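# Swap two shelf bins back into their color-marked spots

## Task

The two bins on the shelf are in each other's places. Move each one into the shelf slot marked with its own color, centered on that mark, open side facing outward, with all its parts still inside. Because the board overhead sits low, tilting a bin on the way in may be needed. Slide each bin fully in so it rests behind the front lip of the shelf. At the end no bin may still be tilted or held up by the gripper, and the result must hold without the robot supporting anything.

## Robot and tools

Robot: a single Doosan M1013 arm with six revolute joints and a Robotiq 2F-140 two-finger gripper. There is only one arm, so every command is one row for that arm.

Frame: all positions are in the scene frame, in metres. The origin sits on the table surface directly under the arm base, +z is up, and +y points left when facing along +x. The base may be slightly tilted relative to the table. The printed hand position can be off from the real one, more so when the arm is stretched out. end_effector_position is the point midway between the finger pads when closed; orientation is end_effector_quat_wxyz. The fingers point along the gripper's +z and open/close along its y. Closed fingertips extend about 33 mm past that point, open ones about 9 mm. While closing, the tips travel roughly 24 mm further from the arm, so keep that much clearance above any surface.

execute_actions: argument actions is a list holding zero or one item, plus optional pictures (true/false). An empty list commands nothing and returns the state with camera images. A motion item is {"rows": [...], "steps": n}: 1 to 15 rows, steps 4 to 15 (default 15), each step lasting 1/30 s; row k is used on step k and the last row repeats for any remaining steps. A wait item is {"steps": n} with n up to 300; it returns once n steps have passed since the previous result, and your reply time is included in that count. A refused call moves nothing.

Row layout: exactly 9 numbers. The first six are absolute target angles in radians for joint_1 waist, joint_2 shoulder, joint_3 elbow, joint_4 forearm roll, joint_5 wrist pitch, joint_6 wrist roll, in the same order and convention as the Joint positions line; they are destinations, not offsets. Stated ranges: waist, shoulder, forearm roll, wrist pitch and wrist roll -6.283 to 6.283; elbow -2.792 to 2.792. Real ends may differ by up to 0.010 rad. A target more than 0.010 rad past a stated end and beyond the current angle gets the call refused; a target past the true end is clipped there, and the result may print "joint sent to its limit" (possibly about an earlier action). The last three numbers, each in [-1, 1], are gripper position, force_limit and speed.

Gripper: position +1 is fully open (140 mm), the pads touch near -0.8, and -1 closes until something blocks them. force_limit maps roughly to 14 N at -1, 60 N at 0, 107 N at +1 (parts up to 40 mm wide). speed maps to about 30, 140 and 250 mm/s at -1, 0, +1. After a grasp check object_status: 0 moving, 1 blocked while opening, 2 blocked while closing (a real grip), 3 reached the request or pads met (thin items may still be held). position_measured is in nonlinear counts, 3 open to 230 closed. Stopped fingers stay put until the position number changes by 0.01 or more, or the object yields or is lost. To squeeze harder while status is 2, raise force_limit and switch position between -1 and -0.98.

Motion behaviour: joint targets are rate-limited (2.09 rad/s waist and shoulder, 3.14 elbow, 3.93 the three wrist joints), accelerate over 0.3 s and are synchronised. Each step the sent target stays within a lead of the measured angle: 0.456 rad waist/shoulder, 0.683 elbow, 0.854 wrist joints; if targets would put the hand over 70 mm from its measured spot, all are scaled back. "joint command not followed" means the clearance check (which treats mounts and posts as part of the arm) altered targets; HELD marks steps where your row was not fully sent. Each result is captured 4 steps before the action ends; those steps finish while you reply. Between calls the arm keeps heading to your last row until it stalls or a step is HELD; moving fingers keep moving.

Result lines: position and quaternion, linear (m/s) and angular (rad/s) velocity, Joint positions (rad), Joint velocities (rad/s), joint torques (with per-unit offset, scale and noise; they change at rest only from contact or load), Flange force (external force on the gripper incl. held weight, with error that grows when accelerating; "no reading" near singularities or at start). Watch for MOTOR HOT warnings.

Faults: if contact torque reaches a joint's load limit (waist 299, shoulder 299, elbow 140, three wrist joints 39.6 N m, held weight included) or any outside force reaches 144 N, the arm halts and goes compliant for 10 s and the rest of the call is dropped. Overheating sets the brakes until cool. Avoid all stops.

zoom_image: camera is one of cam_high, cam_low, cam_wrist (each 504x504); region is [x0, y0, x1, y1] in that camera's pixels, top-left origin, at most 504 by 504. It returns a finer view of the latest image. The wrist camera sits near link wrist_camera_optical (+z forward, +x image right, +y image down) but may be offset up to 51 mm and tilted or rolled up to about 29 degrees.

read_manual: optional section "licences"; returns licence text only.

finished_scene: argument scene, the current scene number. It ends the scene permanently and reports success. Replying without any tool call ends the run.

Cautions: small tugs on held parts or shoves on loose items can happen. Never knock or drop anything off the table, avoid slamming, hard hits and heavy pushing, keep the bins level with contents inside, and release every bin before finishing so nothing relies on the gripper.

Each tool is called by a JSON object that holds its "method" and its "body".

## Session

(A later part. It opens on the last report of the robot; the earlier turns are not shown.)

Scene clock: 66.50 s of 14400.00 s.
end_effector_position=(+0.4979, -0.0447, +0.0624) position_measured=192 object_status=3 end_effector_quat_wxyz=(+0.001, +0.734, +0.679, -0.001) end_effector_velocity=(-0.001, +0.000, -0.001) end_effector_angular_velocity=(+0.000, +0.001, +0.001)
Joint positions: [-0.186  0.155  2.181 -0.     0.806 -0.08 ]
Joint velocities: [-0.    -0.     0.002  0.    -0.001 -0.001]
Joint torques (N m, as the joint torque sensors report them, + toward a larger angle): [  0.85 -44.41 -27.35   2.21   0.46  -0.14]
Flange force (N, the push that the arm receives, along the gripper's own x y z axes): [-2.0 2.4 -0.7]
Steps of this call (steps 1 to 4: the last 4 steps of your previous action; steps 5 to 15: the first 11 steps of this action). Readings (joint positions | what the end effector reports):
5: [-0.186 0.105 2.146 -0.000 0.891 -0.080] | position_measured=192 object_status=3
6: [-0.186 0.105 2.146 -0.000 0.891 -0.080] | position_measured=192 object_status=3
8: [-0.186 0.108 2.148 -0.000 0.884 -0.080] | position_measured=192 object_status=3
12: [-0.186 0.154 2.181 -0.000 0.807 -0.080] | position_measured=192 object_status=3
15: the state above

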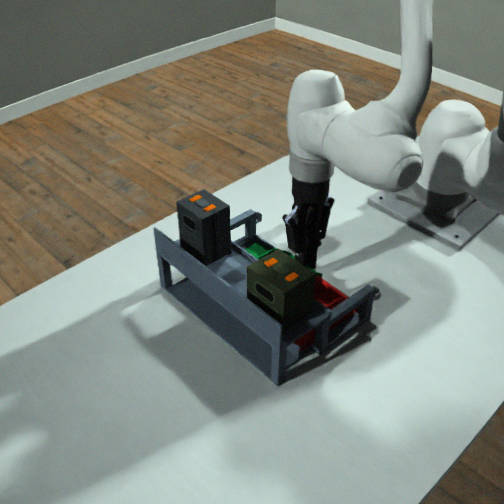

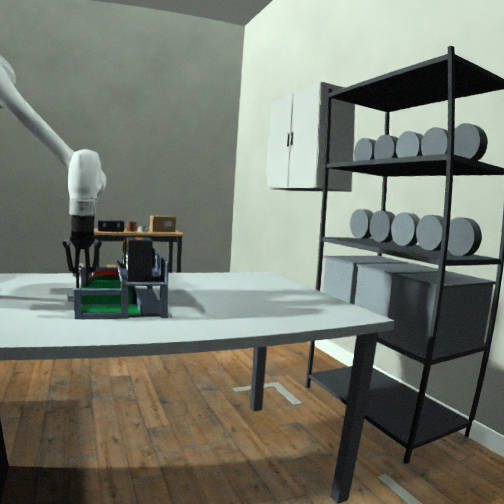

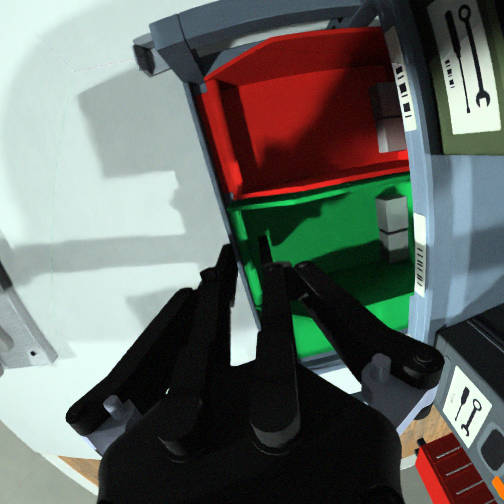

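{"method": "execute_actions", "body": {"actions": [{"rows":[[-0.186,0.154,2.1805,0,0.8071,-0.078,-1,0.3,-0.5]]}]}}

{"method": "execute_actions", "body": {"actions": [{"rows":[[-0.2,0.155,2.179,0,0.8076,-0.09,-1,0.3,-0.5],[-0.2,0.155,2.179,0,0.8076,-0.09,-1,0.3,-0.5],[-0.214,0.156,2.178,0,0.8076,-0.104,-1,0.3,-0.5],[-0.214,0.156,2.178,0,0.8076,-0.104,-1,0.3,-0.5],[-0.228,0.157,2.1765,0,0.8081,-0.118,-1,0.3,-0.5],[-0.228,0.157,2.1765,0,0.8081,-0.118,-1,0.3,-0.5],[-0.242,0.158,2.175,0,0.8086,-0.132,-1,0.3,-0.5],[-0.242,0.158,2.175,0,0.8086,-0.132,-1,0.3,-0.5],[-0.256,0.1594,2.1733,0,0.8089,-0.146,-1,0.3,-0.5],[-0.256,0.1594,2.1733,0,0.8089,-0.146,-1,0.3,-0.5],[-0.27,0.1607,2.1715,0,0.8094,-0.16,-1,0.3,-0.5],[-0.27,0.1607,2.1715,0,0.8094,-0.16,-1,0.3,-0.5],[-0.284,0.162,2.17,0,0.8096,-0.174,-1,0.3,-0.5],[-0.284,0.162,2.17,0,0.8096,-0.174,-1,0.3,-0.5],[-0.2984,0.1635,2.168,0,0.8101,-0.188,-1,0.3,-0.5]]}]}}

{"method": "execute_actions", "body": {"actions": [{"rows":[[-0.312,0.1655,2.1655,0,0.8106,-0.202,-1,0.3,-0.5],[-0.312,0.1655,2.1655,0,0.8106,-0.202,-1,0.3,-0.5],[-0.326,0.1675,2.163,0,0.8111,-0.216,-1,0.3,-0.5],[-0.326,0.1675,2.163,0,0.8111,-0.216,-1,0.3,-0.5],[-0.34,0.1695,2.1605,0,0.8116,-0.23,-1,0.3,-0.5],[-0.34,0.1695,2.1605,0,0.8116,-0.23,-1,0.3,-0.5],[-0.3535,0.1715,2.158,0,0.8121,-0.2435,-1,0.3,-0.5],[-0.3535,0.1715,2.158,0,0.8121,-0.2435,-1,0.3,-0.5],[-0.367,0.174,2.1545,0,0.8131,-0.257,-1,0.3,-0.5],[-0.367,0.174,2.1545,0,0.8131,-0.257,-1,0.3,-0.5],[-0.38,0.1765,2.151,0,0.8141,-0.27,-1,0.3,-0.5],[-0.38,0.1765,2.151,0,0.8141,-0.27,-1,0.3,-0.5],[-0.3935,0.179,2.1476,0,0.815,-0.2835,-1,0.3,-0.5],[-0.3935,0.179,2.1476,0,0.815,-0.2835,-1,0.3,-0.5],[-0.4,0.1803,2.146,0,0.8153,-0.29,-1,0.3,-0.5]]}]}}

{"method": "execute_actions", "body": {"actions": [{"steps":10}], "pictures": true}}

{"method": "zoom_image", "body": {"camera": "cam_wrist", "region": [150, 30, 450, 330]}}

Scene clock: 67.30 s of 14400.00 s.
end_effector_position=(+0.4981, -0.0446, +0.0632) position_measured=222 object_status=0 end_effector_quat_wxyz=(+0.002, +0.735, +0.678, -0.001) end_effector_velocity=(+0.000, -0.000, +0.000) end_effector_angular_velocity=(-0.000, +0.000, +0.000)
Joint positions: [-0.186  0.154  2.18   0.     0.807 -0.078]
Joint velocities: [-0. -0. -0. -0.  0.  0.]
Joint torques (N m, as the joint torque sensors report them, + toward a larger angle): [ -1.76 -40.21 -23.41   2.35   0.26   0.2 ]
Flange force (N, the push that the arm receives, along the gripper's own x y z axes): [2.7 4.1 -12.5]
Steps of this call (steps 1 to 4: the last 4 steps of your previous action; steps 5 to 13: the robot went on to your last target; steps 14 to 24: the first 11 steps of this action). Readings (joint positions | what the end effector reports):
14: [-0.186 0.155 2.181 -0.000 0.806 -0.080] | position_measured=192 object_status=0
15: [-0.186 0.154 2.181 -0.000 0.806 -0.080] | position_measured=194 object_status=0
17: [-0.186 0.154 2.181 -0.000 0.807 -0.079] | position_measured=203 object_status=0
21: [-0.186 0.154 2.180 0.000 0.807 -0.078] | position_measured=221 object_status=0
24: the state above

Scene clock: 67.80 s of 14400.00 s.
end_effector_position=(+0.4976, -0.0788, +0.0635) position_measured=222 object_status=2 end_effector_quat_wxyz=(+0.002, +0.736, +0.677, -0.001) end_effector_velocity=(-0.002, -0.093, -0.000) end_effector_angular_velocity=(+0.000, +0.001, -0.007)
Joint positions: [-0.253  0.159  2.174  0.     0.809 -0.143]
Joint velocities: [-0.182  0.019 -0.022  0.     0.004 -0.175]
Joint torques (N m, as the joint torque sensors report them, + toward a larger angle): [  4.27 -50.28 -27.12   2.3    0.91   0.4 ]
Flange force (N, the push that the arm receives, along the gripper's own x y z axes): [1.4 3.6 0.9]
Steps of this call (steps 1 to 4: the last 4 steps of your previous action; steps 5 to 15: the first 11 steps of this action). Readings (joint positions | what the end effector reports):
5: [-0.186 0.154 2.180 0.000 0.807 -0.078] | position_measured=222 object_status=2
6: [-0.189 0.154 2.180 0.000 0.807 -0.080] | position_measured=222 object_status=2
8: [-0.204 0.155 2.179 0.000 0.808 -0.094] | position_measured=222 object_status=2
12: [-0.232 0.157 2.176 0.000 0.808 -0.122] | position_measured=222 object_status=2
15: the state above

Scene clock: 68.30 s of 14400.00 s.
end_effector_position=(+0.4956, -0.1370, +0.0639) position_measured=222 object_status=2 end_effector_quat_wxyz=(+0.002, +0.736, +0.677, -0.001) end_effector_velocity=(-0.000, -0.094, +0.002) end_effector_angular_velocity=(+0.000, -0.001, -0.008)
Joint positions: [-0.364  0.174  2.155  0.     0.813 -0.254]
Joint velocities: [-0.173  0.033 -0.045  0.     0.012 -0.166]
Joint torques (N m, as the joint torque sensors report them, + toward a larger angle): [  6.12 -48.64 -27.17   2.2    0.61   0.28]
Flange force (N, the push that the arm receives, along the gripper's own x y z axes): [0.0 -3.2 -5.1]
Steps of this call (steps 1 to 4: the last 4 steps of your previous action; steps 5 to 15: the first 11 steps of this action). Readings (joint positions | what the end effector reports):
5: [-0.288 0.162 2.169 0.000 0.810 -0.178] | position_measured=222 object_status=2
6: [-0.298 0.164 2.168 0.000 0.810 -0.188] | position_measured=222 object_status=2
8: [-0.316 0.166 2.165 0.000 0.811 -0.206] | position_measured=222 object_status=2
12: [-0.344 0.170 2.160 0.000 0.812 -0.234] | position_measured=222 object_status=2
15: the state above

Scene clock: 68.63 s of 14400.00 s.
end_effector_position=(+0.4950, -0.1564, +0.0642) position_measured=222 object_status=2 end_effector_quat_wxyz=(+0.002, +0.736, +0.677, -0.001) end_effector_velocity=(-0.000, +0.000, -0.000) end_effector_angular_velocity=(+0.000, +0.001, +0.001)
Joint positions: [-0.4    0.18   2.146  0.     0.815 -0.29 ]
Joint velocities: [ 0.     0.     0.     0.     0.    -0.001]
Joint torques (N m, as the joint torque sensors report them, + toward a larger angle): [ -2.36 -46.14 -29.96   3.06   0.23  -0.49]
Flange force (N, the push that the arm receives, along the gripper's own x y z axes): [5.6 -1.5 -3.0]
Kept back: nothing.
Steps of this call (steps 1 to 4: the last 4 steps of your previous action; steps 5 to 10: the robot went on to your last target). Readings (joint positions | what the end effector reports):
1: [-0.371 0.175 2.153 0.000 0.813 -0.261] | position_measured=222 object_status=2
2: [-0.378 0.176 2.152 0.000 0.814 -0.267] | position_measured=222 object_status=2
4: [-0.391 0.179 2.148 0.000 0.815 -0.281] | position_measured=222 object_status=2
8: [-0.400 0.180 2.146 0.000 0.815 -0.290] | position_measured=222 object_status=2
10: the state above

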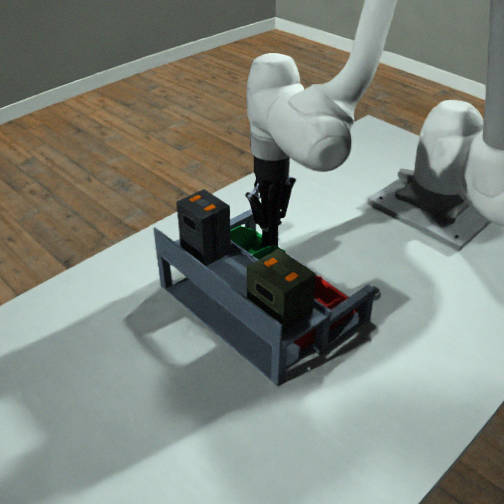

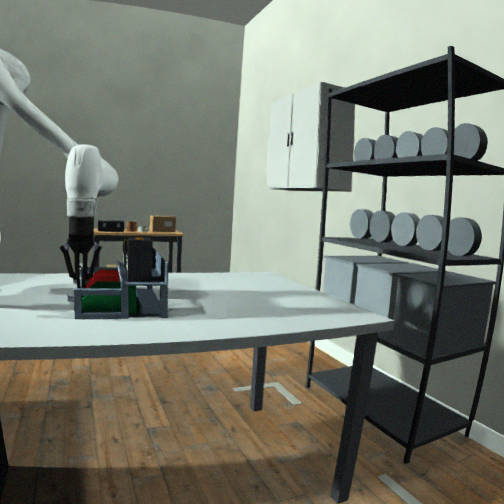

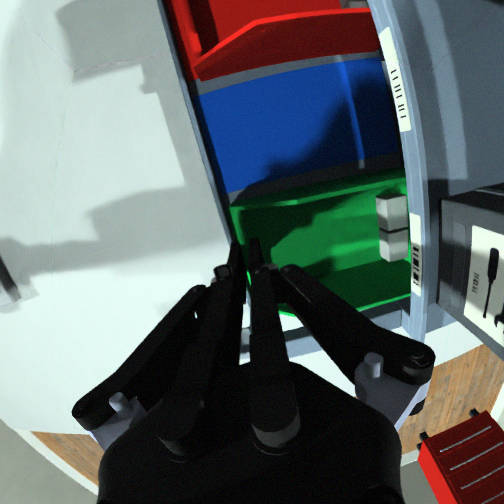

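Region (150, 30, 450, 330) of cam_wrist's 504x504 image, scaled by 1.680, with more detail than that image has.

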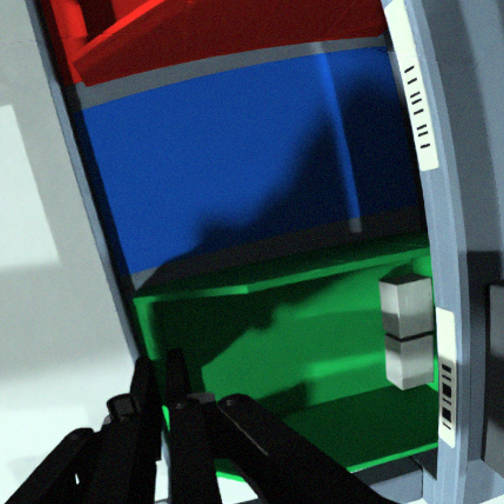

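{"method": "execute_actions", "body": {"actions": [{"rows":[[-0.404,0.190,2.133,0,0.8186,-0.294,-1,0.3,0]],"steps":15}]}}

{"method": "execute_actions", "body": {"actions": [{"rows":[[-0.404,0.190,2.133,0,0.8186,-0.294,-0.5,0.3,0]],"steps":12}]}}

{"method": "execute_actions", "body": {"actions": [{"rows":[[-0.404,0.07,2.07,0,1.0,-0.294,-0.5,0.3,0]],"steps":15}]}}

{"method": "execute_actions", "body": {"actions": [{"steps":15}], "pictures": true}}

Scene clock: 69.33 s of 14400.00 s.
end_effector_position=(+0.5010, -0.1610, +0.0644) position_measured=222 object_status=2 end_effector_quat_wxyz=(+0.002, +0.736, +0.677, -0.001) end_effector_velocity=(+0.000, +0.000, -0.000) end_effector_angular_velocity=(+0.000, -0.000, +0.002)
Joint positions: [-0.404  0.19   2.133 -0.     0.819 -0.294]
Joint velocities: [ 0.     0.    -0.     0.    -0.    -0.002]
Joint torques (N m, as the joint torque sensors report them, + toward a larger angle): [ -1.79 -46.59 -27.68   2.87   0.53  -0.27]
Flange force (N, the push that the arm receives, along the gripper's own x y z axes): [3.2 1.5 -5.3]
Steps of this call (steps 1 to 10: the robot went on to your last target; steps 11 to 21: the first 11 steps of this action). Readings (joint positions | what the end effector reports):
11: [-0.400 0.180 2.146 0.000 0.815 -0.290] | position_measured=222 object_status=2
12: [-0.401 0.184 2.141 -0.000 0.817 -0.291] | position_measured=222 object_status=2
14: [-0.404 0.190 2.133 -0.000 0.818 -0.294] | position_measured=222 object_status=2
18: [-0.404 0.190 2.133 -0.000 0.819 -0.294] | position_measured=222 object_status=2
21: the state above

Scene clock: 69.73 s of 14400.00 s.
end_effector_position=(+0.5011, -0.1610, +0.0644) position_measured=192 object_status=0 end_effector_quat_wxyz=(+0.002, +0.736, +0.677, -0.001) end_effector_velocity=(-0.000, +0.000, +0.000) end_effector_angular_velocity=(+0.000, +0.000, +0.000)
Joint positions: [-0.404  0.19   2.133 -0.     0.819 -0.294]
Joint velocities: [ 0.    -0.     0.001  0.     0.    -0.   ]
Joint torques (N m, as the joint torque sensors report them, + toward a larger angle): [ -4.1  -47.51 -27.14   2.57   0.73   0.02]
Flange force (N, the push that the arm receives, along the gripper's own x y z axes): [6.6 4.3 -4.0]
Steps of this call (steps 1 to 4: the last 4 steps of your previous action; steps 5 to 12: the first 8 steps of this action). Readings (joint positions | what the end effector reports):
5: [-0.404 0.190 2.133 -0.000 0.819 -0.294] | position_measured=222 object_status=0
6: [-0.404 0.190 2.133 -0.000 0.819 -0.294] | position_measured=222 object_status=0
8: [-0.404 0.190 2.133 -0.000 0.819 -0.294] | position_measured=203 object_status=0
12: the state above

Scene clock: 70.23 s of 14400.00 s.
end_effector_position=(+0.4912, -0.1568, +0.1547) position_measured=192 object_status=3 end_effector_quat_wxyz=(+0.002, +0.736, +0.677, -0.000) end_effector_velocity=(+0.000, +0.000, +0.001) end_effector_angular_velocity=(+0.001, +0.001, -0.000)
Joint positions: [-0.404  0.07   2.07   0.     1.    -0.294]
Joint velocities: [-0.     0.    -0.001  0.001  0.003 -0.   ]
Joint torques (N m, as the joint torque sensors report them, + toward a larger angle): [ -1.23 -41.   -32.9    3.05   0.52   0.04]
Flange force (N, the push that the arm receives, along the gripper's own x y z axes): [2.2 1.4 -4.0]
Steps of this call (steps 1 to 4: the last 4 steps of your previous action; steps 5 to 15: the first 11 steps of this action). Readings (joint positions | what the end effector reports):
5: [-0.404 0.190 2.133 -0.000 0.819 -0.294] | position_measured=192 object_status=0
6: [-0.404 0.187 2.131 -0.000 0.825 -0.294] | position_measured=192 object_status=3
8: [-0.404 0.157 2.116 -0.000 0.869 -0.294] | position_measured=192 object_status=3
12: [-0.404 0.076 2.073 0.000 0.991 -0.294] | position_measured=192 object_status=3
15: the state above

Scene clock: 70.73 s of 14400.00 s.
end_effector_position=(+0.4912, -0.1569, +0.1547) position_measured=192 object_status=3 end_effector_quat_wxyz=(+0.002, +0.736, +0.677, -0.000) end_effector_velocity=(+0.000, -0.000, +0.001) end_effector_angular_velocity=(-0.001, -0.001, -0.000)
Joint positions: [-0.404  0.07   2.07   0.     1.    -0.294]
Joint velocities: [-0.    -0.001 -0.    -0.    -0.     0.   ]
Joint torques (N m, as the joint torque sensors report them, + toward a larger angle): [ -4.6  -38.02 -33.35   3.2    0.52   0.3 ]
Flange force (N, the push that the arm receives, along the gripper's own x y z axes): [8.5 -1.1 -5.2]
Kept back: nothing.
Steps of this call (steps 1 to 4: the last 4 steps of your previous action; steps 5 to 15: the robot went on to your last target). Readings (joint positions | what the end effector reports):
1: [-0.404 0.070 2.070 0.000 1.000 -0.294] | position_measured=192 object_status=3
2: [-0.404 0.070 2.070 0.000 1.000 -0.294] | position_measured=192 object_status=3
4: [-0.404 0.070 2.070 0.000 1.000 -0.294] | position_measured=192 object_status=3
8: [-0.404 0.070 2.070 0.000 1.000 -0.294] | position_measured=192 object_status=3
15: the state above
The arm was judged still, so your last target was given up. Only a new action makes it travel on or press farther. Fingers that are still opening or closing keep moving.

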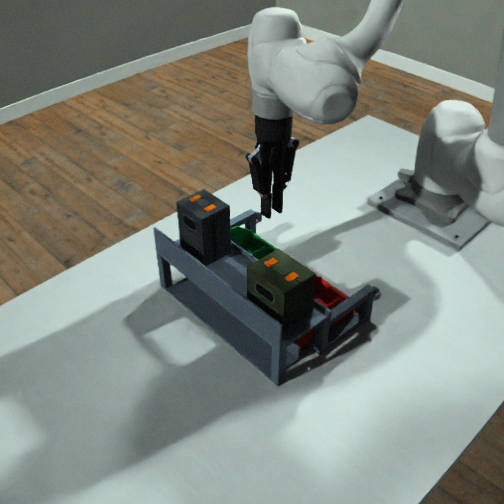

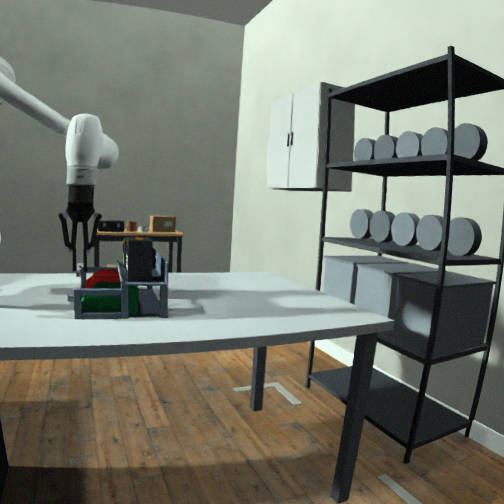

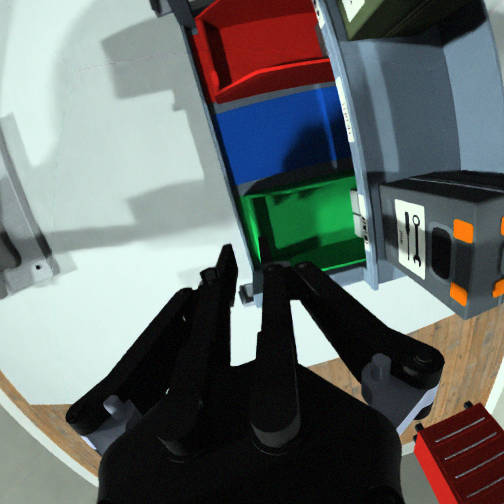

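{"method": "zoom_image", "body": {"camera": "cam_wrist", "region": [140,0,400,300]}}

Region (140, 0, 400, 300) of cam_wrist's 504x504 image, scaled by 1.680, with more detail than that image has; it fills the left 437 columns of this view, and the rest is white.

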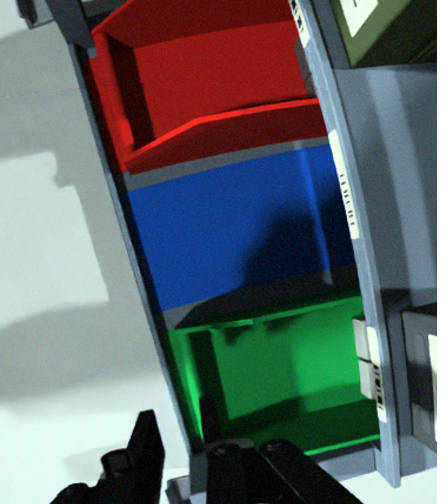

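Good.

{"method": "finished_scene", "body": {"scene": 1}}

The scene is finished: the task was done.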